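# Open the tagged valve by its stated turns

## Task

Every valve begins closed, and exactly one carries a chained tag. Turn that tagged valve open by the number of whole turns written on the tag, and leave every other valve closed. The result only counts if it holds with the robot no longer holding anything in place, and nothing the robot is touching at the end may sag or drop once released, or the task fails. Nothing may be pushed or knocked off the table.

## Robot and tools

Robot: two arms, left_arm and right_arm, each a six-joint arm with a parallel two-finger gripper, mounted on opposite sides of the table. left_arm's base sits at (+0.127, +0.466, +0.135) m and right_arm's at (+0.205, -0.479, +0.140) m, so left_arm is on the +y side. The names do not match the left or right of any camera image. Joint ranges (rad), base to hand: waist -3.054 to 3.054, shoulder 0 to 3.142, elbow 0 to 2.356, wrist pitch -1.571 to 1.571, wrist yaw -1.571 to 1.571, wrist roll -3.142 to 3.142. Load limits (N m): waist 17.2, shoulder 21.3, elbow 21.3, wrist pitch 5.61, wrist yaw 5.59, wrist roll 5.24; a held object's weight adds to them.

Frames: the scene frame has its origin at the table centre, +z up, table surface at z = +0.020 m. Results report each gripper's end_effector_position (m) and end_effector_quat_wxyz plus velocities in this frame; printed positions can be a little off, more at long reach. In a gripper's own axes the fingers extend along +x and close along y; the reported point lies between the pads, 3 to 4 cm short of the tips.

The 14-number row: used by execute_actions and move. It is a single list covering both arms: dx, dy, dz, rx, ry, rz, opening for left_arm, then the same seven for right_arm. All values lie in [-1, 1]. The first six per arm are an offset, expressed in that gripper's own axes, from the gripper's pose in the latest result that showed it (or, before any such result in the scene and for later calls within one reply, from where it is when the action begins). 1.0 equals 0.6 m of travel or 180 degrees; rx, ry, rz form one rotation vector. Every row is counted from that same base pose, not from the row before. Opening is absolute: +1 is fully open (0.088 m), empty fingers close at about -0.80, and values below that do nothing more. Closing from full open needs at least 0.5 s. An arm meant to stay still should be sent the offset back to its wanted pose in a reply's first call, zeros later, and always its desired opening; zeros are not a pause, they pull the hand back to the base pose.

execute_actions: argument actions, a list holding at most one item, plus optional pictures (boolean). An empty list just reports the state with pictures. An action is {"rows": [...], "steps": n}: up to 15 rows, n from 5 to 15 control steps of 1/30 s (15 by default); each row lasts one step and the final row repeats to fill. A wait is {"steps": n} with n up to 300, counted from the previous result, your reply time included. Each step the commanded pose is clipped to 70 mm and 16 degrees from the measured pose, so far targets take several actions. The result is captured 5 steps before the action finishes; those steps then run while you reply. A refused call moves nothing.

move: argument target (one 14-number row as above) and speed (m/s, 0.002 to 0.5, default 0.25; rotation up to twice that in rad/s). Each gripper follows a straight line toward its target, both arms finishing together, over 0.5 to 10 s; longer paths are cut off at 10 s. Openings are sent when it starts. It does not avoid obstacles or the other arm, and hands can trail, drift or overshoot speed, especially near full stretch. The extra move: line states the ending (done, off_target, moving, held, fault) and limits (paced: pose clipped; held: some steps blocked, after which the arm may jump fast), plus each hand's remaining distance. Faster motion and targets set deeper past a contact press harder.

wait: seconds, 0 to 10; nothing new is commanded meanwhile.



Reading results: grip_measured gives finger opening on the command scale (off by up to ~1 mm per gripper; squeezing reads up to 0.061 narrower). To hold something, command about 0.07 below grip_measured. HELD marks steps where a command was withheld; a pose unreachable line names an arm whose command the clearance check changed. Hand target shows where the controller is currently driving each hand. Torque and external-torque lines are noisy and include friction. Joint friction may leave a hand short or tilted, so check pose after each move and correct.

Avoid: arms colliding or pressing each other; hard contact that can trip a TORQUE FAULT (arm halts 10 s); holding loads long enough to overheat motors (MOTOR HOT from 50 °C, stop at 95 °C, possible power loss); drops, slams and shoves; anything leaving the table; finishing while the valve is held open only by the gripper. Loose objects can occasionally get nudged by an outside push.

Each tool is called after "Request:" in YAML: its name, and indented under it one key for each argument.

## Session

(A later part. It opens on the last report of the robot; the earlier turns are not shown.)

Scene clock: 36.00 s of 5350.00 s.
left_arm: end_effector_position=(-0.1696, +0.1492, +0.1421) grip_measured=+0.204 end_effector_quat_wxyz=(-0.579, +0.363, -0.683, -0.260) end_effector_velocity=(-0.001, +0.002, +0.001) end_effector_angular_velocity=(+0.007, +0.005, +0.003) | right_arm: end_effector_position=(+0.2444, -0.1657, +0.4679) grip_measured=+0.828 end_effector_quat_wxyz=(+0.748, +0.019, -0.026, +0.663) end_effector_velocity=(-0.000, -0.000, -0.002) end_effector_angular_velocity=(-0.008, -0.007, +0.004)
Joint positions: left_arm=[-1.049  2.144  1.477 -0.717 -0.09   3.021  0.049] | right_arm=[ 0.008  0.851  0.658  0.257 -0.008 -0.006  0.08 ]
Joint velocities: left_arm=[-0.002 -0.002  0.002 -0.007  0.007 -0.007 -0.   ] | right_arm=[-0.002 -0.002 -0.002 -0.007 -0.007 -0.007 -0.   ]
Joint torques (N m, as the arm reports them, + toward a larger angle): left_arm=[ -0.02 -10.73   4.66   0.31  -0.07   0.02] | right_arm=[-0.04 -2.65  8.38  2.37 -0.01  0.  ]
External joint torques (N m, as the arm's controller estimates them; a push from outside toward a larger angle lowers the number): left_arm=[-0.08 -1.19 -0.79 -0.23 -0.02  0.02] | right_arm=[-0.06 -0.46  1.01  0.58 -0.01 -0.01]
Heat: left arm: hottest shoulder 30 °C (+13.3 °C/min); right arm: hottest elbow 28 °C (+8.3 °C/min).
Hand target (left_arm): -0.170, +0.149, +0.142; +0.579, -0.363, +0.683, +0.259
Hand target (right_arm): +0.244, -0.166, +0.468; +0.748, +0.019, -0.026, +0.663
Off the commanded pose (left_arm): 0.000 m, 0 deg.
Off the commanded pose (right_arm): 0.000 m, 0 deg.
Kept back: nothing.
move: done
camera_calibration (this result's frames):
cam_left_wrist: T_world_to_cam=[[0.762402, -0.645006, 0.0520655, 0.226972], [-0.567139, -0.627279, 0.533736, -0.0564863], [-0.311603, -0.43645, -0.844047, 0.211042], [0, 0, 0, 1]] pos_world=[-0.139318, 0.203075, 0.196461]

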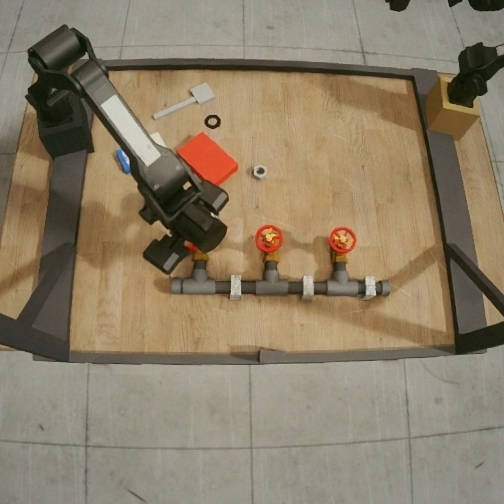

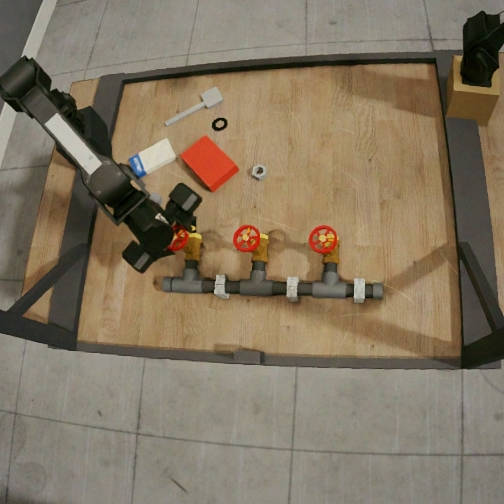

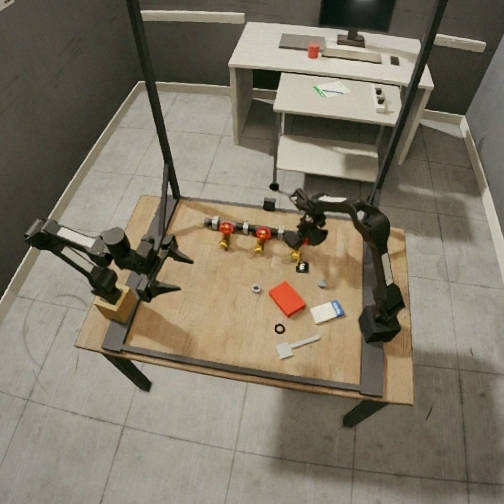

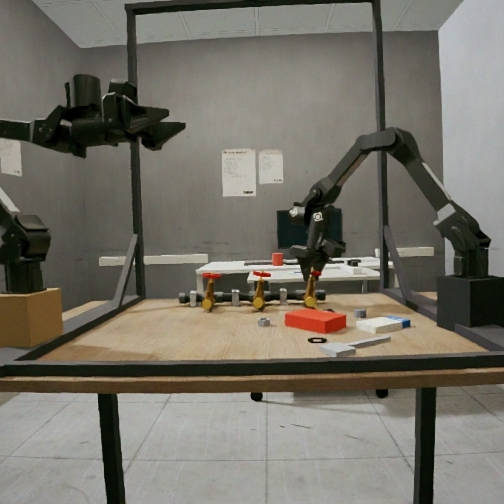

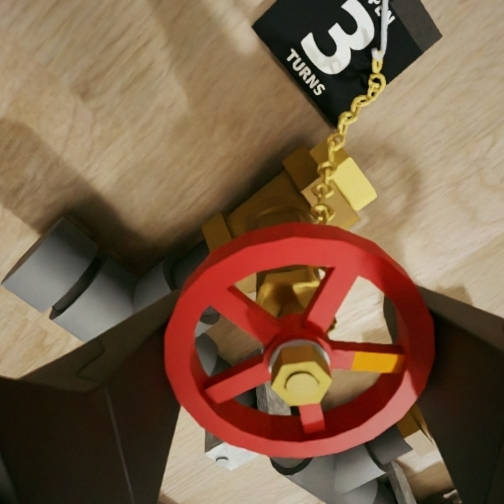

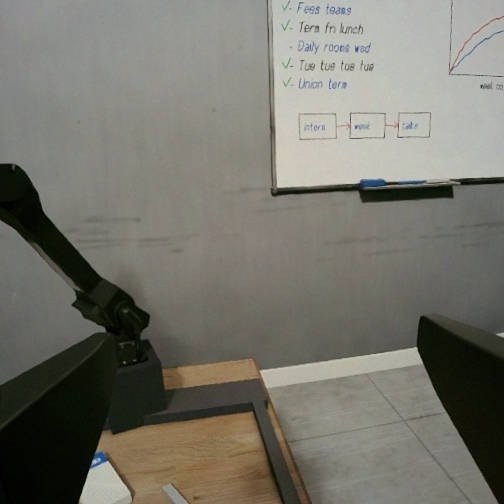

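Request:
execute_actions:
  actions:
    - {"rows":[[0,0,0,-0.5,0,0,0.12,0,0,0,0,0,0,0.83]]}

Request:
execute_actions:
  actions:
    - {"rows":[[0,0,0,-0.5,0,0,0.12,0,0,0,0,0,0,0.83]]}

Request:
execute_actions:
  actions:
    - {"rows":[[0,0,0,-0.5,0,0,0.12,0,0,0,0,0,0,0.83]]}

Request:
execute_actions:
  actions:
    - {"rows":[[0,0,0,-0.5,0,0,0.12,0,0,0,0,0,0,0.83]]}

Request:
execute_actions:
  actions:
    - {"rows":[[0,0,0,-0.5,0,0,0.12,0,0,0,0,0,0,0.83]]}

Request:
execute_actions:
  actions:
    - {"rows":[[0,0,0,-0.5,0,0,0.12,0,0,0,0,0,0,0.83]]}

Request:
execute_actions:
  actions:
    - {"rows":[[0,0,0,-0.35,0,0,0.12,0,0,0,0,0,0,0.83]]}

Request:
wait:
  seconds: 0.35

Scene clock: 36.70 s of 5350.00 s.
left_arm: end_effector_position=(-0.1691, +0.1489, +0.1421) grip_measured=+0.204 end_effector_quat_wxyz=(-0.462, +0.504, -0.589, -0.432) end_effector_velocity=(+0.004, +0.004, -0.000) end_effector_angular_velocity=(+0.121, +0.304, +1.626) | right_arm: end_effector_position=(+0.2444, -0.1657, +0.4679) grip_measured=+0.828 end_effector_quat_wxyz=(+0.748, +0.019, -0.026, +0.663) end_effector_velocity=(-0.001, -0.001, -0.001) end_effector_angular_velocity=(-0.005, -0.022, +0.003)
Joint positions: left_arm=[-1.048  2.144  1.477 -0.717 -0.09   2.484  0.049] | right_arm=[ 0.008  0.851  0.658  0.257 -0.008 -0.006  0.08 ]
Joint velocities: left_arm=[-0.002 -0.002 -0.002 -0.022 -0.007 -1.663 -0.   ] | right_arm=[-0.002 -0.007 -0.002 -0.007 -0.007 -0.022 -0.   ]
Joint torques (N m, as the arm reports them, + toward a larger angle): left_arm=[  0.04 -11.01   4.48   0.48   0.22  -0.48] | right_arm=[ 0.   -2.67  8.29  2.39  0.   -0.01]
External joint torques (N m, as the arm's controller estimates them; a push from outside toward a larger angle lowers the number): left_arm=[ 0.09 -1.45 -1.   -0.08  0.24 -0.48] | right_arm=[ 0.   -0.42  0.87  0.57  0.   -0.02]
Heat: left arm: hottest shoulder 30 °C (+13.1 °C/min); right arm: hottest elbow 28 °C (+8.2 °C/min).
Steps of this call (steps 1 to 11: nothing new was sent; steps 12 to 21: the first 10 steps of this action). Readings (end_effector_position):
12: left_arm (-0.1696, +0.1492, +0.1421) | right_arm (+0.2444, -0.1657, +0.4679)
13: left_arm (-0.1695, +0.1491, +0.1421) | right_arm (+0.2444, -0.1657, +0.4679)
15: left_arm (-0.1694, +0.1490, +0.1421) | right_arm (+0.2444, -0.1657, +0.4679)
19: left_arm (-0.1692, +0.1490, +0.1421) | right_arm (+0.2444, -0.1657, +0.4679)
21: the state above

Scene clock: 37.20 s of 5350.00 s.
left_arm: end_effector_position=(-0.1683, +0.1490, +0.1420) grip_measured=+0.204 end_effector_quat_wxyz=(-0.219, +0.648, -0.362, -0.634) end_effector_velocity=(+0.004, -0.003, +0.001) end_effector_angular_velocity=(+0.105, +0.309, +1.623) | right_arm: end_effector_position=(+0.2444, -0.1657, +0.4679) grip_measured=+0.828 end_effector_quat_wxyz=(+0.748, +0.019, -0.026, +0.663) end_effector_velocity=(-0.000, -0.000, -0.004) end_effector_angular_velocity=(-0.013, -0.006, +0.004)
Joint positions: left_arm=[-1.046  2.144  1.477 -0.72  -0.088  1.65   0.049] | right_arm=[ 0.008  0.851  0.658  0.257 -0.008 -0.006  0.08 ]
Joint velocities: left_arm=[ 0.007 -0.002  0.002 -0.007 -0.007 -1.648 -0.   ] | right_arm=[-0.002 -0.002 -0.007 -0.007 -0.007 -0.007 -0.   ]
Joint torques (N m, as the arm reports them, + toward a larger angle): left_arm=[  0.09 -10.73   4.54   0.55   0.27  -0.51] | right_arm=[-0.06 -2.6   8.31  2.37 -0.02  0.  ]
External joint torques (N m, as the arm's controller estimates them; a push from outside toward a larger angle lowers the number): left_arm=[ 0.02 -1.12 -0.98 -0.03  0.27 -0.49] | right_arm=[-0.05 -0.34  0.85  0.55 -0.02  0.  ]
Heat: left arm: hottest shoulder 30 °C (+12.9 °C/min); right arm: hottest elbow 28 °C (+8.1 °C/min).
Off your previous action's commanded pose (left_arm): 0.001 m, 43 deg at its last step (step 5 of this call); orientation clipped at that step.
Off your previous action's commanded pose (right_arm): 0.000 m, 0 deg at its last step (step 5 of this call).
Steps of this call (steps 1 to 5: the last 5 steps of your previous action; steps 6 to 15: the first 10 steps of this action, its rows measured from where the robot was after step 5). Readings (end_effector_position):
5: left_arm (-0.1689, +0.1489, +0.1421) | right_arm (+0.2444, -0.1657, +0.4679)
6: left_arm (-0.1689, +0.1489, +0.1421) | right_arm (+0.2444, -0.1657, +0.4679)
7: left_arm (-0.1687, +0.1488, +0.1421) | right_arm (+0.2444, -0.1657, +0.4679)
9: left_arm (-0.1687, +0.1489, +0.1421) | right_arm (+0.2444, -0.1657, +0.4679)
13: left_arm (-0.1685, +0.1489, +0.1420) | right_arm (+0.2444, -0.1657, +0.4679)
15: the state above

Scene clock: 37.70 s of 5350.00 s.
left_arm: end_effector_position=(-0.1678, +0.1495, +0.1418) grip_measured=+0.204 end_effector_quat_wxyz=(+0.060, +0.681, -0.074, -0.726) end_effector_velocity=(+0.000, +0.003, -0.002) end_effector_angular_velocity=(+0.120, +0.307, +1.612) | right_arm: end_effector_position=(+0.2444, -0.1657, +0.4679) grip_measured=+0.828 end_effector_quat_wxyz=(+0.748, +0.019, -0.026, +0.663) end_effector_velocity=(-0.000, +0.001, -0.003) end_effector_angular_velocity=(-0.015, -0.021, +0.003)
Joint positions: left_arm=[-1.046  2.144  1.477 -0.723 -0.087  0.818  0.049] | right_arm=[ 0.008  0.851  0.658  0.257 -0.008 -0.006  0.08 ]
Joint velocities: left_arm=[-0.002  0.002 -0.002 -0.007  0.007 -1.648  0.   ] | right_arm=[-0.002  0.002 -0.002 -0.007 -0.007 -0.022 -0.   ]
Joint torques (N m, as the arm reports them, + toward a larger angle): left_arm=[  0.29 -10.75   4.56   0.62   0.22  -0.42] | right_arm=[-0.01 -2.67  8.32  2.37  0.01  0.  ]
External joint torques (N m, as the arm's controller estimates them; a push from outside toward a larger angle lowers the number): left_arm=[ 0.29 -1.19 -0.93  0.01  0.24 -0.41] | right_arm=[-0.01 -0.49  0.94  0.57  0.01 -0.01]
Heat: left arm: hottest shoulder 30 °C (+12.7 °C/min); right arm: hottest elbow 28 °C (+8.0 °C/min).
Off your previous action's commanded pose (left_arm): 0.001 m, 42 deg at its last step (step 5 of this call); orientation clipped at that step.
Off your previous action's commanded pose (right_arm): 0.000 m, 0 deg at its last step (step 5 of this call).
Steps of this call (steps 1 to 5: the last 5 steps of your previous action; steps 6 to 15: the first 10 steps of this action, its rows measured from where the robot was after step 5). Readings (end_effector_position):
5: left_arm (-0.1681, +0.1491, +0.1419) | right_arm (+0.2444, -0.1657, +0.4679)
6: left_arm (-0.1681, +0.1491, +0.1419) | right_arm (+0.2444, -0.1657, +0.4679)
7: left_arm (-0.1681, +0.1491, +0.1419) | right_arm (+0.2444, -0.1657, +0.4679)
9: left_arm (-0.1681, +0.1492, +0.1419) | right_arm (+0.2444, -0.1657, +0.4679)
13: left_arm (-0.1679, +0.1494, +0.1419) | right_arm (+0.2444, -0.1657, +0.4679)
15: the state above

Scene clock: 38.20 s of 5350.00 s.
left_arm: end_effector_position=(-0.1682, +0.1505, +0.1417) grip_measured=+0.201 end_effector_quat_wxyz=(+0.327, +0.600, +0.227, -0.694) end_effector_velocity=(-0.002, +0.001, +0.001) end_effector_angular_velocity=(+0.099, +0.298, +1.596) | right_arm: end_effector_position=(+0.2444, -0.1657, +0.4679) grip_measured=+0.828 end_effector_quat_wxyz=(+0.748, +0.019, -0.026, +0.663) end_effector_velocity=(-0.000, +0.001, -0.000) end_effector_angular_velocity=(+0.001, -0.008, +0.004)
Joint positions: left_arm=[-1.046  2.144  1.477 -0.725 -0.081 -0.011  0.049] | right_arm=[ 0.008  0.851  0.658  0.257 -0.008 -0.006  0.08 ]
Joint velocities: left_arm=[-0.007 -0.002 -0.002  0.007 -0.007 -1.634 -0.   ] | right_arm=[-0.002  0.002 -0.002  0.007 -0.007 -0.007 -0.   ]
Joint torques (N m, as the arm reports them, + toward a larger angle): left_arm=[  0.36 -11.17   4.84   0.53   0.13  -0.42] | right_arm=[-0.03 -2.63  8.37  2.38  0.   -0.01]
External joint torques (N m, as the arm's controller estimates them; a push from outside toward a larger angle lowers the number): left_arm=[ 0.41 -1.52 -0.74 -0.11  0.19 -0.42] | right_arm=[-0.03 -0.43  0.96  0.57  0.   -0.01]
Heat: left arm: hottest shoulder 30 °C (+12.6 °C/min); right arm: hottest elbow 28 °C (+7.9 °C/min).
Off your previous action's commanded pose (left_arm): 0.001 m, 42 deg at its last step (step 5 of this call); orientation clipped at that step.
Off your previous action's commanded pose (right_arm): 0.000 m, 0 deg at its last step (step 5 of this call).
Steps of this call (steps 1 to 5: the last 5 steps of your previous action; steps 6 to 15: the first 10 steps of this action, its rows measured from where the robot was after step 5). Readings (end_effector_position):
5: left_arm (-0.1679, +0.1497, +0.1418) | right_arm (+0.2444, -0.1657, +0.4679)
6: left_arm (-0.1678, +0.1498, +0.1418) | right_arm (+0.2444, -0.1657, +0.4679)
7: left_arm (-0.1679, +0.1498, +0.1418) | right_arm (+0.2444, -0.1657, +0.4679)
9: left_arm (-0.1679, +0.1500, +0.1417) | right_arm (+0.2444, -0.1657, +0.4679)
13: left_arm (-0.1681, +0.1503, +0.1417) | right_arm (+0.2444, -0.1657, +0.4679)
15: the state above

Scene clock: 38.70 s of 5350.00 s.
left_arm: end_effector_position=(-0.1696, +0.1515, +0.1410) grip_measured=+0.197 end_effector_quat_wxyz=(+0.536, +0.417, +0.491, -0.545) end_effector_velocity=(-0.002, +0.001, +0.001) end_effector_angular_velocity=(+0.125, +0.298, +1.614) | right_arm: end_effector_position=(+0.2444, -0.1657, +0.4679) grip_measured=+0.828 end_effector_quat_wxyz=(+0.748, +0.019, -0.026, +0.663) end_effector_velocity=(-0.000, -0.000, +0.000) end_effector_angular_velocity=(-0.003, -0.007, +0.004)
Joint positions: left_arm=[-1.046  2.146  1.477 -0.723 -0.069 -0.839  0.049] | right_arm=[ 0.008  0.851  0.658  0.257 -0.008 -0.006  0.08 ]
Joint velocities: left_arm=[-0.002 -0.002 -0.002  0.007  0.007 -1.648 -0.   ] | right_arm=[-0.002 -0.002  0.002 -0.007 -0.007 -0.007 -0.   ]
Joint torques (N m, as the arm reports them, + toward a larger angle): left_arm=[  0.31 -11.19   4.45   0.4    0.07  -0.42] | right_arm=[ 0.   -2.65  8.34  2.38  0.    0.  ]
External joint torques (N m, as the arm's controller estimates them; a push from outside toward a larger angle lowers the number): left_arm=[ 0.31 -1.49 -1.12 -0.22  0.16 -0.43] | right_arm=[ 0.01 -0.46  0.97  0.59 -0.01  0.  ]
Heat: left arm: hottest shoulder 31 °C (+14.0 °C/min); right arm: hottest elbow 28 °C (+7.8 °C/min).
Off your previous action's commanded pose (left_arm): 0.001 m, 43 deg at its last step (step 5 of this call); orientation clipped at that step.
Off your previous action's commanded pose (right_arm): 0.000 m, 0 deg at its last step (step 5 of this call).
Steps of this call (steps 1 to 5: the last 5 steps of your previous action; steps 6 to 15: the first 10 steps of this action, its rows measured from where the robot was after step 5). Readings (end_effector_position):
5: left_arm (-0.1685, +0.1509, +0.1415) | right_arm (+0.2444, -0.1657, +0.4679)
6: left_arm (-0.1686, +0.1510, +0.1415) | right_arm (+0.2444, -0.1657, +0.4679)
7: left_arm (-0.1687, +0.1511, +0.1413) | right_arm (+0.2444, -0.1657, +0.4679)
9: left_arm (-0.1689, +0.1513, +0.1413) | right_arm (+0.2444, -0.1657, +0.4679)
13: left_arm (-0.1694, +0.1514, +0.1411) | right_arm (+0.2444, -0.1657, +0.4679)
15: the state above

Scene clock: 39.20 s of 5350.00 s.
left_arm: end_effector_position=(-0.1712, +0.1507, +0.1410) grip_measured=+0.197 end_effector_quat_wxyz=(+0.656, +0.164, +0.673, -0.302) end_effector_velocity=(-0.002, -0.002, -0.000) end_effector_angular_velocity=(+0.126, +0.295, +1.616) | right_arm: end_effector_position=(+0.2444, -0.1657, +0.4679) grip_measured=+0.828 end_effector_quat_wxyz=(+0.748, +0.019, -0.026, +0.663) end_effector_velocity=(+0.000, -0.000, -0.002) end_effector_angular_velocity=(-0.008, -0.006, -0.005)
Joint positions: left_arm=[-1.044  2.146  1.477 -0.715 -0.061 -1.668  0.049] | right_arm=[ 0.008  0.851  0.658  0.257 -0.008 -0.006  0.08 ]
Joint velocities: left_arm=[-0.002 -0.002 -0.007  0.022 -0.007 -1.648 -0.   ] | right_arm=[ 0.002 -0.002 -0.002 -0.007  0.007 -0.007 -0.   ]
Joint torques (N m, as the arm reports them, + toward a larger angle): left_arm=[  0.17 -11.3    4.25   0.25   0.11  -0.4 ] | right_arm=[-0.04 -2.68  8.31  2.39  0.    0.  ]
External joint torques (N m, as the arm's controller estimates them; a push from outside toward a larger angle lowers the number): left_arm=[ 0.22 -1.73 -1.21 -0.32  0.21 -0.41] | right_arm=[-0.03 -0.44  0.88  0.58  0.   -0.01]
Heat: left arm: hottest shoulder 31 °C (+13.8 °C/min); right arm: hottest elbow 28 °C (+7.7 °C/min).
Off your previous action's commanded pose (left_arm): 0.002 m, 43 deg at its last step (step 5 of this call); orientation clipped at that step.
Off your previous action's commanded pose (right_arm): 0.000 m, 0 deg at its last step (step 5 of this call).
Steps of this call (steps 1 to 5: the last 5 steps of your previous action; steps 6 to 15: the first 10 steps of this action, its rows measured from where the robot was after step 5). Readings (end_effector_position):
5: left_arm (-0.1703, +0.1514, +0.1411) | right_arm (+0.2444, -0.1657, +0.4679)
6: left_arm (-0.1704, +0.1514, +0.1411) | right_arm (+0.2444, -0.1657, +0.4679)
7: left_arm (-0.1705, +0.1514, +0.1409) | right_arm (+0.2444, -0.1657, +0.4679)
9: left_arm (-0.1707, +0.1512, +0.1410) | right_arm (+0.2444, -0.1657, +0.4679)
13: left_arm (-0.1712, +0.1509, +0.1410) | right_arm (+0.2444, -0.1657, +0.4679)
15: the state above

Scene clock: 39.70 s of 5350.00 s.
left_arm: end_effector_position=(-0.1711, +0.1487, +0.1407) grip_measured=+0.193 end_effector_quat_wxyz=(+0.664, -0.118, +0.738, -0.004) end_effector_velocity=(+0.009, -0.000, -0.002) end_effector_angular_velocity=(+0.155, +0.265, +1.641) | right_arm: end_effector_position=(+0.2444, -0.1657, +0.4679) grip_measured=+0.828 end_effector_quat_wxyz=(+0.748, +0.019, -0.026, +0.663) end_effector_velocity=(-0.000, -0.000, -0.005) end_effector_angular_velocity=(-0.024, -0.019, +0.003)
Joint positions: left_arm=[-1.041  2.147  1.476 -0.706 -0.061 -2.502  0.048] | right_arm=[ 0.008  0.851  0.658  0.257 -0.008 -0.006  0.08 ]
Joint velocities: left_arm=[ 0.007  0.002 -0.002 -0.022 -0.022 -1.663 -0.   ] | right_arm=[-0.002 -0.002 -0.002 -0.022 -0.007 -0.022 -0.   ]
Joint torques (N m, as the arm reports them, + toward a larger angle): left_arm=[ -0.08 -11.12   4.3    0.18   0.18  -0.45] | right_arm=[-0.05 -2.66  8.34  2.38  0.01  0.  ]
External joint torques (N m, as the arm's controller estimates them; a push from outside toward a larger angle lowers the number): left_arm=[-0.08 -1.53 -1.18 -0.37  0.25 -0.46] | right_arm=[-0.05 -0.47  0.97  0.59  0.01 -0.01]
Heat: left arm: hottest shoulder 31 °C (+13.6 °C/min); right arm: hottest elbow 28 °C (+7.6 °C/min).
Off your previous action's commanded pose (left_arm): 0.002 m, 42 deg at its last step (step 5 of this call); orientation clipped at that step.
Off your previous action's commanded pose (right_arm): 0.000 m, 0 deg at its last step (step 5 of this call).
Steps of this call (steps 1 to 5: the last 5 steps of your previous action; steps 6 to 15: the first 10 steps of this action, its rows measured from where the robot was after step 5). Readings (end_effector_position):
5: left_arm (-0.1714, +0.1500, +0.1409) | right_arm (+0.2444, -0.1657, +0.4679)
6: left_arm (-0.1714, +0.1498, +0.1409) | right_arm (+0.2444, -0.1657, +0.4679)
7: left_arm (-0.1715, +0.1497, +0.1409) | right_arm (+0.2444, -0.1657, +0.4679)
9: left_arm (-0.1714, +0.1493, +0.1410) | right_arm (+0.2444, -0.1657, +0.4679)
13: left_arm (-0.1712, +0.1488, +0.1409) | right_arm (+0.2444, -0.1657, +0.4679)
15: the state above

Scene clock: 40.23 s of 5350.00 s.
left_arm: end_effector_position=(-0.1704, +0.1482, +0.1401) grip_measured=+0.189 end_effector_quat_wxyz=(-0.620, +0.266, -0.720, -0.164) end_effector_velocity=(+0.001, +0.001, +0.002) end_effector_angular_velocity=(+0.005, +0.010, +0.092) | right_arm: end_effector_position=(+0.2444, -0.1657, +0.4679) grip_measured=+0.828 end_effector_quat_wxyz=(+0.748, +0.019, -0.026, +0.663) end_effector_velocity=(+0.002, -0.001, +0.001) end_effector_angular_velocity=(+0.006, -0.008, -0.010)
Joint positions: left_arm=[-1.039  2.148  1.476 -0.706 -0.061 -2.96   0.048] | right_arm=[ 0.008  0.851  0.658  0.257 -0.008 -0.006  0.08 ]
Joint velocities: left_arm=[-0.002 -0.007 -0.002 -0.007 -0.007 -0.095 -0.   ] | right_arm=[-0.002 -0.002 -0.002  0.007  0.007 -0.007 -0.   ]
Joint torques (N m, as the arm reports them, + toward a larger angle): left_arm=[ -0.16 -11.09   4.45   0.13   0.25  -0.44] | right_arm=[ 0.   -2.63  8.34  2.38  0.   -0.02]
External joint torques (N m, as the arm's controller estimates them; a push from outside toward a larger angle lowers the number): left_arm=[-0.15 -1.47 -1.04 -0.42  0.29 -0.44] | right_arm=[ 0.01 -0.43  0.92  0.57 -0.01 -0.03]
Heat: left arm: hottest shoulder 31 °C (+13.4 °C/min); right arm: hottest elbow 28 °C (+7.5 °C/min).
Hand target (left_arm): -0.171, +0.150, +0.141; +0.616, -0.269, +0.720, +0.174
Hand target (right_arm): +0.244, -0.166, +0.468; +0.748, +0.019, -0.026, +0.663
Off the commanded pose (left_arm): 0.002 m, 5 deg; orientation clipped at the last step of the last action.
Off the commanded pose (right_arm): 0.000 m, 0 deg.
Kept back: nothing.
Steps of this call (steps 1 to 5: the last 5 steps of your previous action; steps 6 to 16: nothing new was sent). Readings (end_effector_position):
1: left_arm (-0.1710, +0.1485, +0.1406) | right_arm (+0.2444, -0.1657, +0.4679)
2: left_arm (-0.1709, +0.1484, +0.1406) | right_arm (+0.2444, -0.1657, +0.4679)
4: left_arm (-0.1707, +0.1483, +0.1404) | right_arm (+0.2444, -0.1657, +0.4679)
8: left_arm (-0.1706, +0.1482, +0.1403) | right_arm (+0.2444, -0.1657, +0.4679)
16: the state above
camera_calibration (this result's frames):
cam_left_wrist: T_world_to_cam=[[0.543333, -0.835743, 0.0795161, 0.214078], [-0.739761, -0.431838, 0.516013, -0.112428], [-0.396916, -0.33919, -0.852882, 0.180897], [0, 0, 0, 1]] pos_world=[-0.127684, 0.191722, 0.195275]

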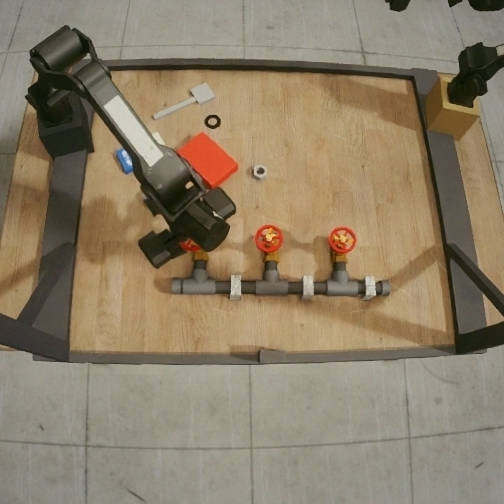

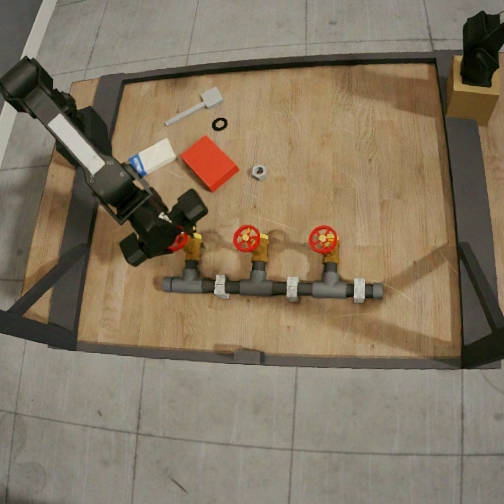

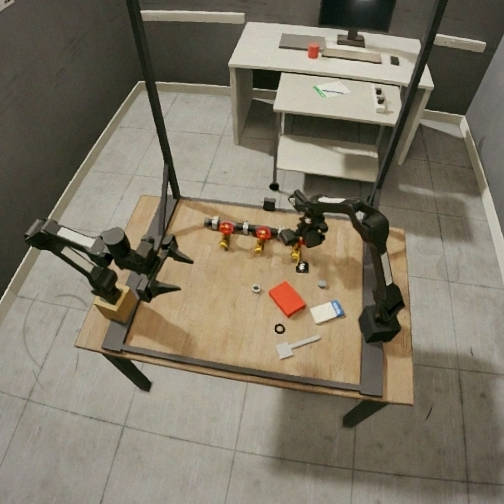

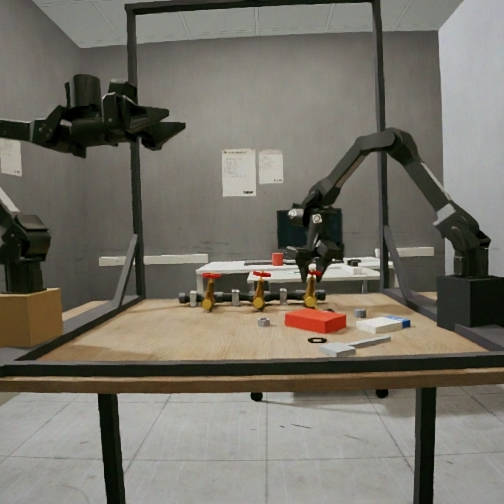

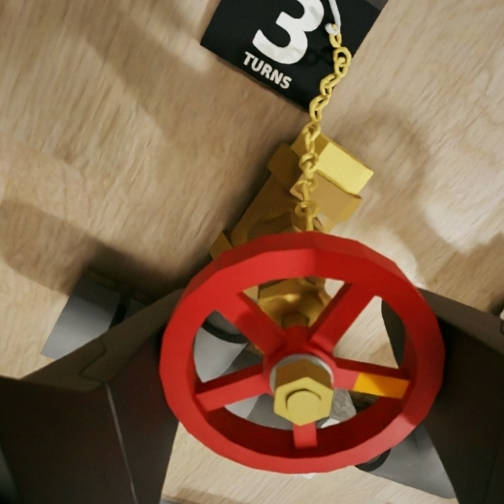

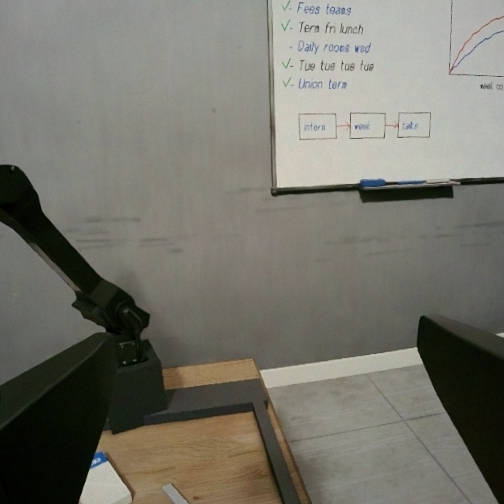

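Request:
execute_actions:
  actions:
    - {"rows":[[0,0,0,-0.045,0,0,0.12,0,0,0,0,0,0,0.83]],"steps":10}

Request:
execute_actions:
  actions:
    - {"rows":[[0,0,0,0,0,0,0.9,0,0,0,0,0,0,0.83]],"steps":6}

Request:
execute_actions:
  actions:
    - {"rows":[[0,0,0,0.5,0,0,0.9,0,0,0,0,0,0,0.83]]}

Request:
execute_actions:
  actions:
    - {"rows":[[0,0,0,0.5,0,0,0.9,0,0,0,0,0,0,0.83]]}

Request:
execute_actions:
  actions:
    - {"rows":[[0,0,0,0.5,0,0,0.9,0,0,0,0,0,0,0.83]]}

Request:
execute_actions:
  actions:
    - {"rows":[[0,0,0,0.5,0,0,0.9,0,0,0,0,0,0,0.83]]}

Request:
execute_actions:
  actions:
    - {"rows":[[0,0,0,0.5,0,0,0.9,0,0,0,0,0,0,0.83]]}

Request:
execute_actions:
  actions:
    - {"rows":[[0,0,0,0.5,0,0,0.9,0,0,0,0,0,0,0.83]]}

Request:
execute_actions:
  actions:
    - {"rows":[[0,0,0,0.31,0,0,0.9,0,0,0,0,0,0,0.83]]}

Request:
wait:
  seconds: 0.3

Scene clock: 41.33 s of 5350.00 s.
left_arm: end_effector_position=(-0.1703, +0.1481, +0.1398) grip_measured=+0.189 end_effector_quat_wxyz=(-0.607, +0.296, -0.710, -0.198) end_effector_velocity=(-0.000, -0.000, -0.001) end_effector_angular_velocity=(+0.020, +0.050, +0.293) | right_arm: end_effector_position=(+0.2444, -0.1657, +0.4679) grip_measured=+0.828 end_effector_quat_wxyz=(+0.748, +0.019, -0.026, +0.663) end_effector_velocity=(-0.000, -0.000, -0.002) end_effector_angular_velocity=(-0.008, -0.007, +0.004)
Joint positions: left_arm=[-1.039  2.149  1.476 -0.706 -0.062 -3.055  0.048] | right_arm=[ 0.008  0.851  0.658  0.257 -0.008 -0.006  0.08 ]
Joint velocities: left_arm=[-0.002  0.002 -0.002  0.007 -0.007 -0.3   -0.   ] | right_arm=[-0.002 -0.002 -0.002 -0.007 -0.007 -0.007 -0.   ]
Joint torques (N m, as the arm reports them, + toward a larger angle): left_arm=[ -0.1  -10.96   4.73   0.25   0.06  -0.45] | right_arm=[ 0.   -2.64  8.32  2.37  0.   -0.01]
External joint torques (N m, as the arm's controller estimates them; a push from outside toward a larger angle lowers the number): left_arm=[-0.08 -1.4  -0.77 -0.32  0.1  -0.44] | right_arm=[ 0.   -0.47  0.99  0.59  0.   -0.02]
Heat: left arm: hottest shoulder 31 °C (+13.1 °C/min); right arm: hottest elbow 28 °C (+7.3 °C/min).
Steps of this call (steps 1 to 28: nothing new was sent; steps 29 to 33: the first 5 steps of this action). Readings (end_effector_position):
29: left_arm (-0.1704, +0.1481, +0.1400) | right_arm (+0.2444, -0.1657, +0.4679)
30: left_arm (-0.1704, +0.1481, +0.1400) | right_arm (+0.2444, -0.1657, +0.4679)
32: left_arm (-0.1703, +0.1481, +0.1398) | right_arm (+0.2444, -0.1657, +0.4679)
33: the state above

Scene clock: 41.53 s of 5350.00 s.
left_arm: end_effector_position=(-0.1701, +0.1480, +0.1396) grip_measured=+0.259 end_effector_quat_wxyz=(-0.603, +0.304, -0.707, -0.208) end_effector_velocity=(+0.001, +0.001, -0.005) end_effector_angular_velocity=(+0.014, -0.003, +0.078) | right_arm: end_effector_position=(+0.2444, -0.1657, +0.4679) grip_measured=+0.828 end_effector_quat_wxyz=(+0.748, +0.019, -0.026, +0.663) end_effector_velocity=(-0.000, -0.001, +0.001) end_effector_angular_velocity=(+0.006, -0.009, +0.004)
Joint positions: left_arm=[-1.039  2.15   1.476 -0.706 -0.063 -3.082  0.052] | right_arm=[ 0.008  0.851  0.658  0.257 -0.008 -0.006  0.08 ]
Joint velocities: left_arm=[-0.002  0.012  0.002 -0.007 -0.007 -0.081  0.175] | right_arm=[-0.002 -0.002 -0.002  0.007 -0.007 -0.007 -0.   ]
Joint torques (N m, as the arm reports them, + toward a larger angle): left_arm=[  0.04 -11.01   4.82   0.25  -0.01  -0.17] | right_arm=[-0.02 -2.68  8.32  2.38  0.01 -0.02]
External joint torques (N m, as the arm's controller estimates them; a push from outside toward a larger angle lowers the number): left_arm=[ 0.05 -1.48 -0.6  -0.3   0.04 -0.32] | right_arm=[-0.02 -0.45  0.89  0.56  0.01 -0.03]
Heat: left arm: hottest shoulder 31 °C (+13.0 °C/min); right arm: hottest elbow 28 °C (+7.2 °C/min).
Off your previous action's commanded pose (left_arm): 0.001 m, 1 deg at its last step (step 5 of this call).
Off your previous action's commanded pose (right_arm): 0.000 m, 0 deg at its last step (step 5 of this call).
Steps of this call (steps 1 to 5: the last 5 steps of your previous action; step 6: the first step of this action, its rows measured from where the robot was after step 5). Readings (end_effector_position):
5: left_arm (-0.1702, +0.1481, +0.1396) | right_arm (+0.2444, -0.1657, +0.4679)
6: the state above

Scene clock: 42.03 s of 5350.00 s.
left_arm: end_effector_position=(-0.1693, +0.1476, +0.1397) grip_measured=+0.888 end_effector_quat_wxyz=(+0.666, -0.130, +0.735, +0.004) end_effector_velocity=(+0.004, +0.004, -0.002) end_effector_angular_velocity=(-0.139, -0.352, -1.634) | right_arm: end_effector_position=(+0.2444, -0.1657, +0.4679) grip_measured=+0.828 end_effector_quat_wxyz=(+0.748, +0.019, -0.026, +0.663) end_effector_velocity=(+0.001, -0.000, -0.005) end_effector_angular_velocity=(-0.023, -0.005, -0.000)
Joint positions: left_arm=[-1.04   2.15   1.476 -0.707 -0.072 -2.528  0.083] | right_arm=[ 0.008  0.851  0.658  0.257 -0.008 -0.006  0.08 ]
Joint velocities: left_arm=[-0.012  0.002 -0.002 -0.022 -0.037  1.663  0.004] | right_arm=[-0.007 -0.002 -0.002 -0.022 -0.007 -0.007  0.   ]
Joint torques (N m, as the arm reports them, + toward a larger angle): left_arm=[ -0.22 -10.76   5.04   0.23  -0.19   0.21] | right_arm=[-0.03 -2.67  8.35  2.37  0.    0.  ]
External joint torques (N m, as the arm's controller estimates them; a push from outside toward a larger angle lowers the number): left_arm=[-0.24 -1.26 -0.36 -0.3  -0.11  0.2 ] | right_arm=[-0.03 -0.48  0.97  0.57  0.   -0.01]
Heat: left arm: hottest shoulder 31 °C (+12.8 °C/min); right arm: hottest elbow 28 °C (+7.1 °C/min).
Off your previous action's commanded pose (left_arm): 0.000 m, 0 deg at its last step (step 5 of this call).
Off your previous action's commanded pose (right_arm): 0.000 m, 0 deg at its last step (step 5 of this call).
Steps of this call (steps 1 to 5: the last 5 steps of your previous action; steps 6 to 15: the first 10 steps of this action, its rows measured from where the robot was after step 5). Readings (end_effector_position):
5: left_arm (-0.1702, +0.1480, +0.1397) | right_arm (+0.2444, -0.1657, +0.4679)
6: left_arm (-0.1701, +0.1480, +0.1396) | right_arm (+0.2444, -0.1657, +0.4679)
7: left_arm (-0.1701, +0.1481, +0.1396) | right_arm (+0.2444, -0.1657, +0.4679)
9: left_arm (-0.1698, +0.1479, +0.1397) | right_arm (+0.2444, -0.1657, +0.4679)
13: left_arm (-0.1693, +0.1476, +0.1397) | right_arm (+0.2444, -0.1657, +0.4679)
15: the state above

Scene clock: 42.53 s of 5350.00 s.
left_arm: end_effector_position=(-0.1690, +0.1473, +0.1398) grip_measured=+0.897 end_effector_quat_wxyz=(+0.664, +0.157, +0.666, -0.303) end_effector_velocity=(-0.003, -0.001, +0.002) end_effector_angular_velocity=(-0.143, -0.335, -1.664) | right_arm: end_effector_position=(+0.2444, -0.1657, +0.4679) grip_measured=+0.828 end_effector_quat_wxyz=(+0.748, +0.019, -0.026, +0.663) end_effector_velocity=(+0.002, -0.001, -0.002) end_effector_angular_velocity=(-0.006, +0.009, -0.009)
Joint positions: left_arm=[-1.044  2.15   1.476 -0.707 -0.086 -1.674  0.083] | right_arm=[ 0.008  0.851  0.658  0.257 -0.008 -0.006  0.08 ]
Joint velocities: left_arm=[-0.012 -0.002  0.002  0.007 -0.022  1.692 -0.   ] | right_arm=[-0.002 -0.002 -0.002 -0.007  0.007  0.007 -0.   ]
Joint torques (N m, as the arm reports them, + toward a larger angle): left_arm=[ -0.18 -10.68   4.92   0.22  -0.21   0.23] | right_arm=[-0.01 -2.69  8.36  2.37  0.    0.  ]
External joint torques (N m, as the arm's controller estimates them; a push from outside toward a larger angle lowers the number): left_arm=[-0.16 -1.01 -0.63 -0.38 -0.1   0.22] | right_arm=[ 0.   -0.48  0.96  0.57  0.   -0.01]
Heat: left arm: hottest shoulder 31 °C (+12.7 °C/min); right arm: hottest elbow 28 °C (+7.1 °C/min).
Off your previous action's commanded pose (left_arm): 0.001 m, 42 deg at its last step (step 5 of this call); orientation clipped at that step.
Off your previous action's commanded pose (right_arm): 0.000 m, 0 deg at its last step (step 5 of this call).
Steps of this call (steps 1 to 5: the last 5 steps of your previous action; steps 6 to 15: the first 10 steps of this action, its rows measured from where the robot was after step 5). Readings (end_effector_position):
5: left_arm (-0.1695, +0.1477, +0.1397) | right_arm (+0.2444, -0.1657, +0.4679)
6: left_arm (-0.1695, +0.1477, +0.1397) | right_arm (+0.2444, -0.1657, +0.4679)
7: left_arm (-0.1693, +0.1476, +0.1398) | right_arm (+0.2444, -0.1657, +0.4679)
9: left_arm (-0.1692, +0.1475, +0.1398) | right_arm (+0.2444, -0.1657, +0.4679)
13: left_arm (-0.1689, +0.1473, +0.1398) | right_arm (+0.2444, -0.1657, +0.4679)
15: the state above

Scene clock: 43.03 s of 5350.00 s.
left_arm: end_effector_position=(-0.1684, +0.1470, +0.1400) grip_measured=+0.897 end_effector_quat_wxyz=(+0.543, +0.418, +0.475, -0.552) end_effector_velocity=(+0.000, +0.000, +0.002) end_effector_angular_velocity=(-0.125, -0.364, -1.631) | right_arm: end_effector_position=(+0.2444, -0.1657, +0.4679) grip_measured=+0.828 end_effector_quat_wxyz=(+0.748, +0.019, -0.026, +0.663) end_effector_velocity=(-0.000, -0.001, +0.001) end_effector_angular_velocity=(+0.006, -0.009, +0.004)
Joint positions: left_arm=[-1.047  2.15   1.476 -0.708 -0.1   -0.82   0.083] | right_arm=[ 0.008  0.851  0.658  0.257 -0.008 -0.006  0.08 ]
Joint velocities: left_arm=[-0.012 -0.002  0.002 -0.007 -0.037  1.663  0.   ] | right_arm=[-0.002 -0.002 -0.002  0.007 -0.007 -0.007 -0.   ]
Joint torques (N m, as the arm reports them, + toward a larger angle): left_arm=[ -0.22 -10.8    5.1    0.25  -0.2    0.22] | right_arm=[-0.06 -2.63  8.32  2.36  0.   -0.01]
External joint torques (N m, as the arm's controller estimates them; a push from outside toward a larger angle lowers the number): left_arm=[-0.23 -1.07 -0.53 -0.4  -0.08  0.22] | right_arm=[-0.06 -0.42  0.92  0.56  0.   -0.02]
Heat: left arm: hottest shoulder 31 °C (+12.5 °C/min); right arm: hottest elbow 28 °C (+7.0 °C/min).
Off your previous action's commanded pose (left_arm): 0.001 m, 41 deg at its last step (step 5 of this call); orientation clipped at that step.
Off your previous action's commanded pose (right_arm): 0.000 m, 0 deg at its last step (step 5 of this call).
Steps of this call (steps 1 to 5: the last 5 steps of your previous action; steps 6 to 15: the first 10 steps of this action, its rows measured from where the robot was after step 5). Readings (end_effector_position):
5: left_arm (-0.1690, +0.1474, +0.1399) | right_arm (+0.2444, -0.1657, +0.4679)
6: left_arm (-0.1689, +0.1473, +0.1399) | right_arm (+0.2444, -0.1657, +0.4679)
7: left_arm (-0.1688, +0.1472, +0.1399) | right_arm (+0.2444, -0.1657, +0.4679)
9: left_arm (-0.1686, +0.1471, +0.1399) | right_arm (+0.2444, -0.1657, +0.4679)
13: left_arm (-0.1684, +0.1468, +0.1400) | right_arm (+0.2444, -0.1657, +0.4679)
15: the state above

Scene clock: 43.53 s of 5350.00 s.
left_arm: end_effector_position=(-0.1677, +0.1466, +0.1402) grip_measured=+0.898 end_effector_quat_wxyz=(+0.325, +0.607, +0.199, -0.697) end_effector_velocity=(+0.001, +0.001, +0.003) end_effector_angular_velocity=(-0.109, -0.381, -1.643) | right_arm: end_effector_position=(+0.2444, -0.1657, +0.4679) grip_measured=+0.828 end_effector_quat_wxyz=(+0.748, +0.019, -0.026, +0.663) end_effector_velocity=(-0.000, -0.000, +0.000) end_effector_angular_velocity=(-0.003, -0.007, +0.004)
Joint positions: left_arm=[-1.05   2.15   1.476 -0.709 -0.113  0.033  0.083] | right_arm=[ 0.008  0.851  0.658  0.257 -0.008 -0.006  0.08 ]
Joint velocities: left_arm=[-0.012 -0.007 -0.002 -0.007 -0.037  1.678 -0.   ] | right_arm=[-0.002 -0.002  0.002 -0.007 -0.007 -0.007  0.   ]
Joint torques (N m, as the arm reports them, + toward a larger angle): left_arm=[ -0.03 -10.69   5.01   0.24  -0.16   0.17] | right_arm=[-0.04 -2.66  8.34  2.38 -0.02 -0.01]
External joint torques (N m, as the arm's controller estimates them; a push from outside toward a larger angle lowers the number): left_arm=[-0.05 -0.96 -0.57 -0.42 -0.07  0.17] | right_arm=[-0.04 -0.45  0.93  0.57 -0.02 -0.02]
Heat: left arm: hottest shoulder 31 °C (+12.4 °C/min); right arm: hottest elbow 28 °C (+6.9 °C/min).
Off your previous action's commanded pose (left_arm): 0.001 m, 41 deg at its last step (step 5 of this call); orientation clipped at that step.
Off your previous action's commanded pose (right_arm): 0.000 m, 0 deg at its last step (step 5 of this call).
Steps of this call (steps 1 to 5: the last 5 steps of your previous action; steps 6 to 15: the first 10 steps of this action, its rows measured from where the robot was after step 5). Readings (end_effector_position):
5: left_arm (-0.1684, +0.1470, +0.1400) | right_arm (+0.2444, -0.1657, +0.4679)
6: left_arm (-0.1683, +0.1469, +0.1400) | right_arm (+0.2444, -0.1657, +0.4679)
7: left_arm (-0.1682, +0.1468, +0.1401) | right_arm (+0.2444, -0.1657, +0.4679)
9: left_arm (-0.1680, +0.1467, +0.1401) | right_arm (+0.2444, -0.1657, +0.4679)
13: left_arm (-0.1676, +0.1466, +0.1401) | right_arm (+0.2444, -0.1657, +0.4679)
15: the state above

Scene clock: 44.03 s of 5350.00 s.
left_arm: end_effector_position=(-0.1670, +0.1466, +0.1403) grip_measured=+0.898 end_effector_quat_wxyz=(+0.047, +0.691, -0.110, -0.713) end_effector_velocity=(-0.003, +0.003, +0.002) end_effector_angular_velocity=(-0.087, -0.374, -1.634) | right_arm: end_effector_position=(+0.2444, -0.1657, +0.4679) grip_measured=+0.828 end_effector_quat_wxyz=(+0.748, +0.019, -0.026, +0.663) end_effector_velocity=(-0.001, -0.001, -0.001) end_effector_angular_velocity=(-0.005, -0.022, +0.003)
Joint positions: left_arm=[-1.054  2.15   1.476 -0.712 -0.127  0.886  0.083] | right_arm=[ 0.008  0.851  0.658  0.257 -0.008 -0.006  0.08 ]
Joint velocities: left_arm=[-0.017 -0.007 -0.007  0.007 -0.022  1.663 -0.   ] | right_arm=[-0.002 -0.007 -0.002 -0.007 -0.007 -0.022 -0.   ]
Joint torques (N m, as the arm reports them, + toward a larger angle): left_arm=[ -0.16 -10.56   5.09   0.24  -0.11   0.22] | right_arm=[-0.06 -2.63  8.34  2.38  0.01  0.01]
External joint torques (N m, as the arm's controller estimates them; a push from outside toward a larger angle lowers the number): left_arm=[-0.1  -0.8  -0.5  -0.4  -0.07  0.23] | right_arm=[-0.05 -0.36  0.88  0.56  0.01  0.  ]
Heat: left arm: hottest shoulder 31 °C (+12.3 °C/min); right arm: hottest elbow 28 °C (+6.8 °C/min).
Off your previous action's commanded pose (left_arm): 0.001 m, 41 deg at its last step (step 5 of this call); orientation clipped at that step.
Off your previous action's commanded pose (right_arm): 0.000 m, 0 deg at its last step (step 5 of this call).
Steps of this call (steps 1 to 5: the last 5 steps of your previous action; steps 6 to 15: the first 10 steps of this action, its rows measured from where the robot was after step 5). Readings (end_effector_position):
5: left_arm (-0.1677, +0.1466, +0.1402) | right_arm (+0.2444, -0.1657, +0.4679)
6: left_arm (-0.1678, +0.1467, +0.1402) | right_arm (+0.2444, -0.1657, +0.4679)
7: left_arm (-0.1675, +0.1466, +0.1402) | right_arm (+0.2444, -0.1657, +0.4679)
9: left_arm (-0.1672, +0.1465, +0.1402) | right_arm (+0.2444, -0.1657, +0.4679)
13: left_arm (-0.1670, +0.1465, +0.1403) | right_arm (+0.2444, -0.1657, +0.4679)
15: the state above

Scene clock: 44.53 s of 5350.00 s.
left_arm: end_effector_position=(-0.1661, +0.1466, +0.1405) grip_measured=+0.898 end_effector_quat_wxyz=(-0.244, +0.653, -0.396, -0.598) end_effector_velocity=(+0.000, +0.000, +0.002) end_effector_angular_velocity=(-0.072, -0.400, -1.611) | right_arm: end_effector_position=(+0.2444, -0.1657, +0.4679) grip_measured=+0.828 end_effector_quat_wxyz=(+0.748, +0.019, -0.026, +0.663) end_effector_velocity=(+0.002, -0.001, -0.002) end_effector_angular_velocity=(-0.008, -0.006, -0.010)
Joint positions: left_arm=[-1.057  2.15   1.476 -0.715 -0.141  1.74   0.083] | right_arm=[ 0.008  0.851  0.658  0.257 -0.008 -0.006  0.08 ]
Joint velocities: left_arm=[-0.012 -0.002  0.002 -0.007 -0.037  1.648  0.   ] | right_arm=[-0.002 -0.002 -0.002 -0.007  0.007 -0.007 -0.   ]
Joint torques (N m, as the arm reports them, + toward a larger angle): left_arm=[ -0.09 -10.44   5.1    0.18  -0.12   0.2 ] | right_arm=[-0.02 -2.66  8.35  2.37  0.01  0.  ]
External joint torques (N m, as the arm's controller estimates them; a push from outside toward a larger angle lowers the number): left_arm=[-0.11 -0.76 -0.46 -0.42 -0.08  0.22] | right_arm=[-0.01 -0.45  0.94  0.57  0.   -0.01]
Heat: left arm: hottest shoulder 31 °C (+12.1 °C/min); right arm: hottest elbow 28 °C (+6.7 °C/min).
Off your previous action's commanded pose (left_arm): 0.001 m, 41 deg at its last step (step 5 of this call); orientation clipped at that step.
Off your previous action's commanded pose (right_arm): 0.000 m, 0 deg at its last step (step 5 of this call).
Steps of this call (steps 1 to 5: the last 5 steps of your previous action; steps 6 to 15: the first 10 steps of this action, its rows measured from where the robot was after step 5). Readings (end_effector_position):
5: left_arm (-0.1670, +0.1466, +0.1404) | right_arm (+0.2444, -0.1657, +0.4679)
6: left_arm (-0.1669, +0.1465, +0.1404) | right_arm (+0.2444, -0.1657, +0.4679)
7: left_arm (-0.1668, +0.1466, +0.1404) | right_arm (+0.2444, -0.1657, +0.4679)
9: left_arm (-0.1664, +0.1464, +0.1404) | right_arm (+0.2444, -0.1657, +0.4679)
13: left_arm (-0.1661, +0.1465, +0.1404) | right_arm (+0.2444, -0.1657, +0.4679)
15: the state above

Scene clock: 45.03 s of 5350.00 s.
left_arm: end_effector_position=(-0.1651, +0.1467, +0.1406) grip_measured=+0.898 end_effector_quat_wxyz=(-0.494, +0.496, -0.607, -0.375) end_effector_velocity=(-0.000, +0.003, +0.002) end_effector_angular_velocity=(-0.034, -0.395, -1.638) | right_arm: end_effector_position=(+0.2444, -0.1657, +0.4679) grip_measured=+0.828 end_effector_quat_wxyz=(+0.748, +0.019, -0.026, +0.663) end_effector_velocity=(+0.002, -0.001, -0.002) end_effector_angular_velocity=(-0.010, -0.020, -0.011)
Joint positions: left_arm=[-1.06   2.15   1.476 -0.718 -0.153  2.594  0.083] | right_arm=[ 0.008  0.851  0.658  0.257 -0.008 -0.006  0.08 ]
Joint velocities: left_arm=[-0.007 -0.007 -0.002 -0.007 -0.007  1.678 -0.   ] | right_arm=[-0.002 -0.002 -0.002 -0.007  0.007 -0.022 -0.   ]
Joint torques (N m, as the arm reports them, + toward a larger angle): left_arm=[ -0.3  -10.41   4.99   0.15  -0.2    0.19] | right_arm=[ 0.02 -2.67  8.34  2.37 -0.01  0.  ]
External joint torques (N m, as the arm's controller estimates them; a push from outside toward a larger angle lowers the number): left_arm=[-0.31 -0.72 -0.54 -0.4  -0.13  0.19] | right_arm=[ 0.02 -0.44  0.9   0.56 -0.01 -0.01]
Heat: left arm: hottest shoulder 32 °C (+13.3 °C/min); right arm: hottest elbow 28 °C (+6.7 °C/min).
Off your previous action's commanded pose (left_arm): 0.001 m, 41 deg at its last step (step 5 of this call); orientation clipped at that step.
Off your previous action's commanded pose (right_arm): 0.000 m, 0 deg at its last step (step 5 of this call).
Steps of this call (steps 1 to 5: the last 5 steps of your previous action; steps 6 to 15: the first 10 steps of this action, its rows measured from where the robot was after step 5). Readings (end_effector_position):
5: left_arm (-0.1661, +0.1467, +0.1405) | right_arm (+0.2444, -0.1657, +0.4679)
6: left_arm (-0.1659, +0.1466, +0.1405) | right_arm (+0.2444, -0.1657, +0.4679)
7: left_arm (-0.1659, +0.1467, +0.1405) | right_arm (+0.2444, -0.1657, +0.4679)
9: left_arm (-0.1654, +0.1466, +0.1405) | right_arm (+0.2444, -0.1657, +0.4679)
13: left_arm (-0.1651, +0.1467, +0.1406) | right_arm (+0.2444, -0.1657, +0.4679)
15: the state above

Scene clock: 45.50 s of 5350.00 s.
left_arm: end_effector_position=(-0.1651, +0.1467, +0.1406) grip_measured=+0.898 end_effector_quat_wxyz=(-0.579, +0.395, -0.667, -0.255) end_effector_velocity=(-0.000, +0.003, -0.000) end_effector_angular_velocity=(+0.009, -0.019, -0.082) | right_arm: end_effector_position=(+0.2444, -0.1657, +0.4679) grip_measured=+0.828 end_effector_quat_wxyz=(+0.748, +0.019, -0.026, +0.663) end_effector_velocity=(-0.000, -0.000, -0.002) end_effector_angular_velocity=(-0.010, -0.021, +0.003)
Joint positions: left_arm=[-1.06   2.15   1.476 -0.718 -0.153  2.971  0.083] | right_arm=[ 0.008  0.851  0.658  0.257 -0.008 -0.006  0.08 ]
Joint velocities: left_arm=[-0.002 -0.002 -0.002 -0.007  0.007  0.081  0.   ] | right_arm=[-0.002 -0.002 -0.002 -0.007 -0.007 -0.022 -0.   ]
Joint torques (N m, as the arm reports them, + toward a larger angle): left_arm=[  0.03 -10.63   4.76   0.35   0.01   0.24] | right_arm=[-0.04 -2.65  8.35  2.38  0.   -0.01]
External joint torques (N m, as the arm's controller estimates them; a push from outside toward a larger angle lowers the number): left_arm=[ 0.03 -1.05 -0.7  -0.18  0.1   0.23] | right_arm=[-0.04 -0.44  0.94  0.57  0.   -0.02]
Heat: left arm: hottest shoulder 32 °C (+13.2 °C/min); right arm: hottest elbow 28 °C (+6.6 °C/min).
Hand target (left_arm): -0.166, +0.147, +0.141; +0.581, -0.390, +0.670, +0.251
Hand target (right_arm): +0.244, -0.166, +0.468; +0.748, +0.019, -0.026, +0.663
Off the commanded pose (left_arm): 0.001 m, 2 deg.
Off the commanded pose (right_arm): 0.000 m, 0 deg.
Kept back: nothing.
Steps of this call (steps 1 to 5: the last 5 steps of your previous action; steps 6 to 14: nothing new was sent). Readings (end_effector_position):
1: left_arm (-0.1651, +0.1467, +0.1406) | right_arm (+0.2444, -0.1657, +0.4679)
2: left_arm (-0.1651, +0.1467, +0.1406) | right_arm (+0.2444, -0.1657, +0.4679)
4: left_arm (-0.1651, +0.1467, +0.1406) | right_arm (+0.2444, -0.1657, +0.4679)
8: left_arm (-0.1651, +0.1467, +0.1406) | right_arm (+0.2444, -0.1657, +0.4679)
14: the state above
camera_calibration (this result's frames):
cam_left_wrist: T_world_to_cam=[[0.790979, -0.60284, 0.104572, 0.213163], [-0.555949, -0.636777, 0.534262, -0.0514956], [-0.255486, -0.480727, -0.838826, 0.225065], [0, 0, 0, 1]] pos_world=[-0.139736, 0.203907, 0.194012]

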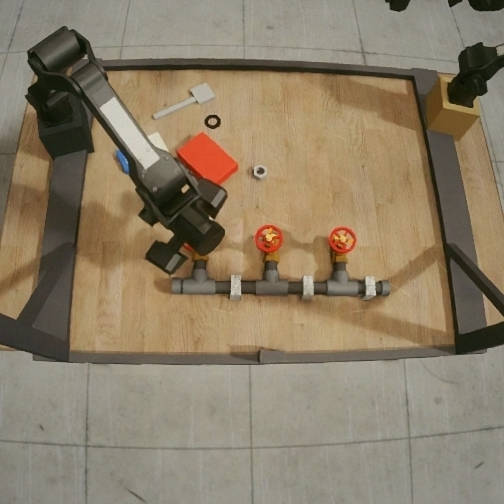

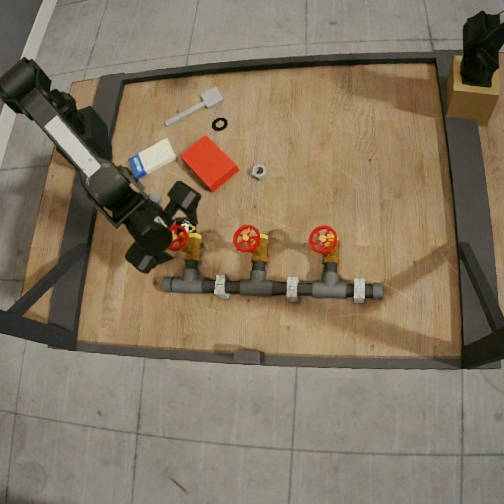

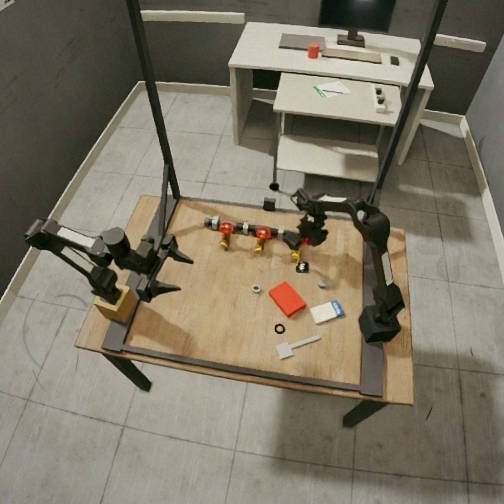

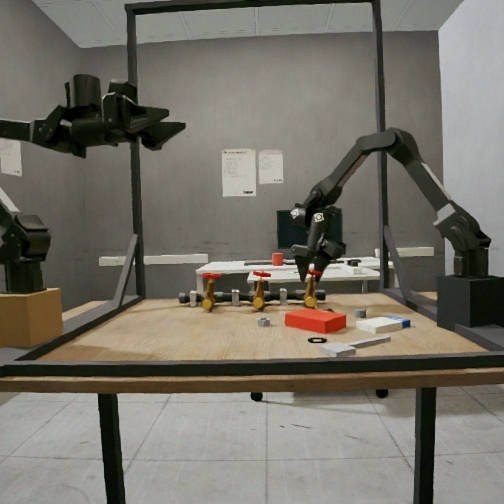

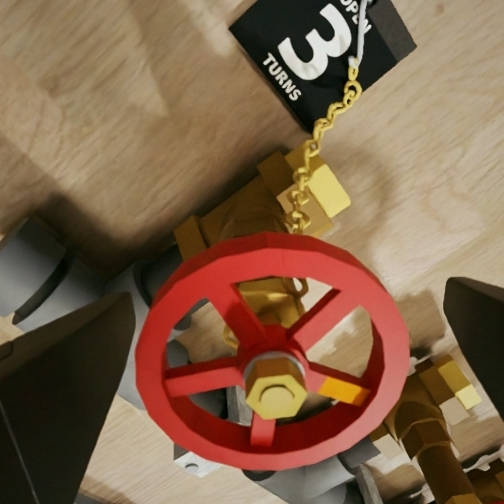

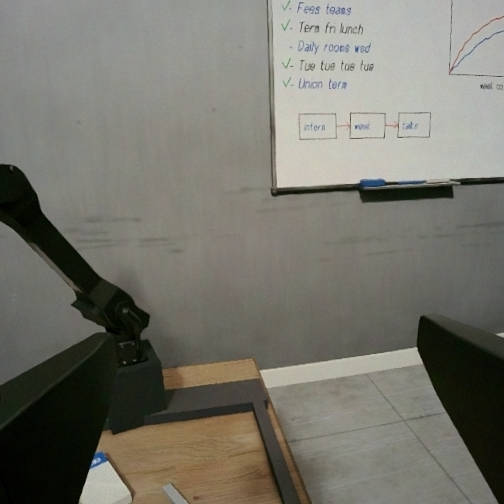

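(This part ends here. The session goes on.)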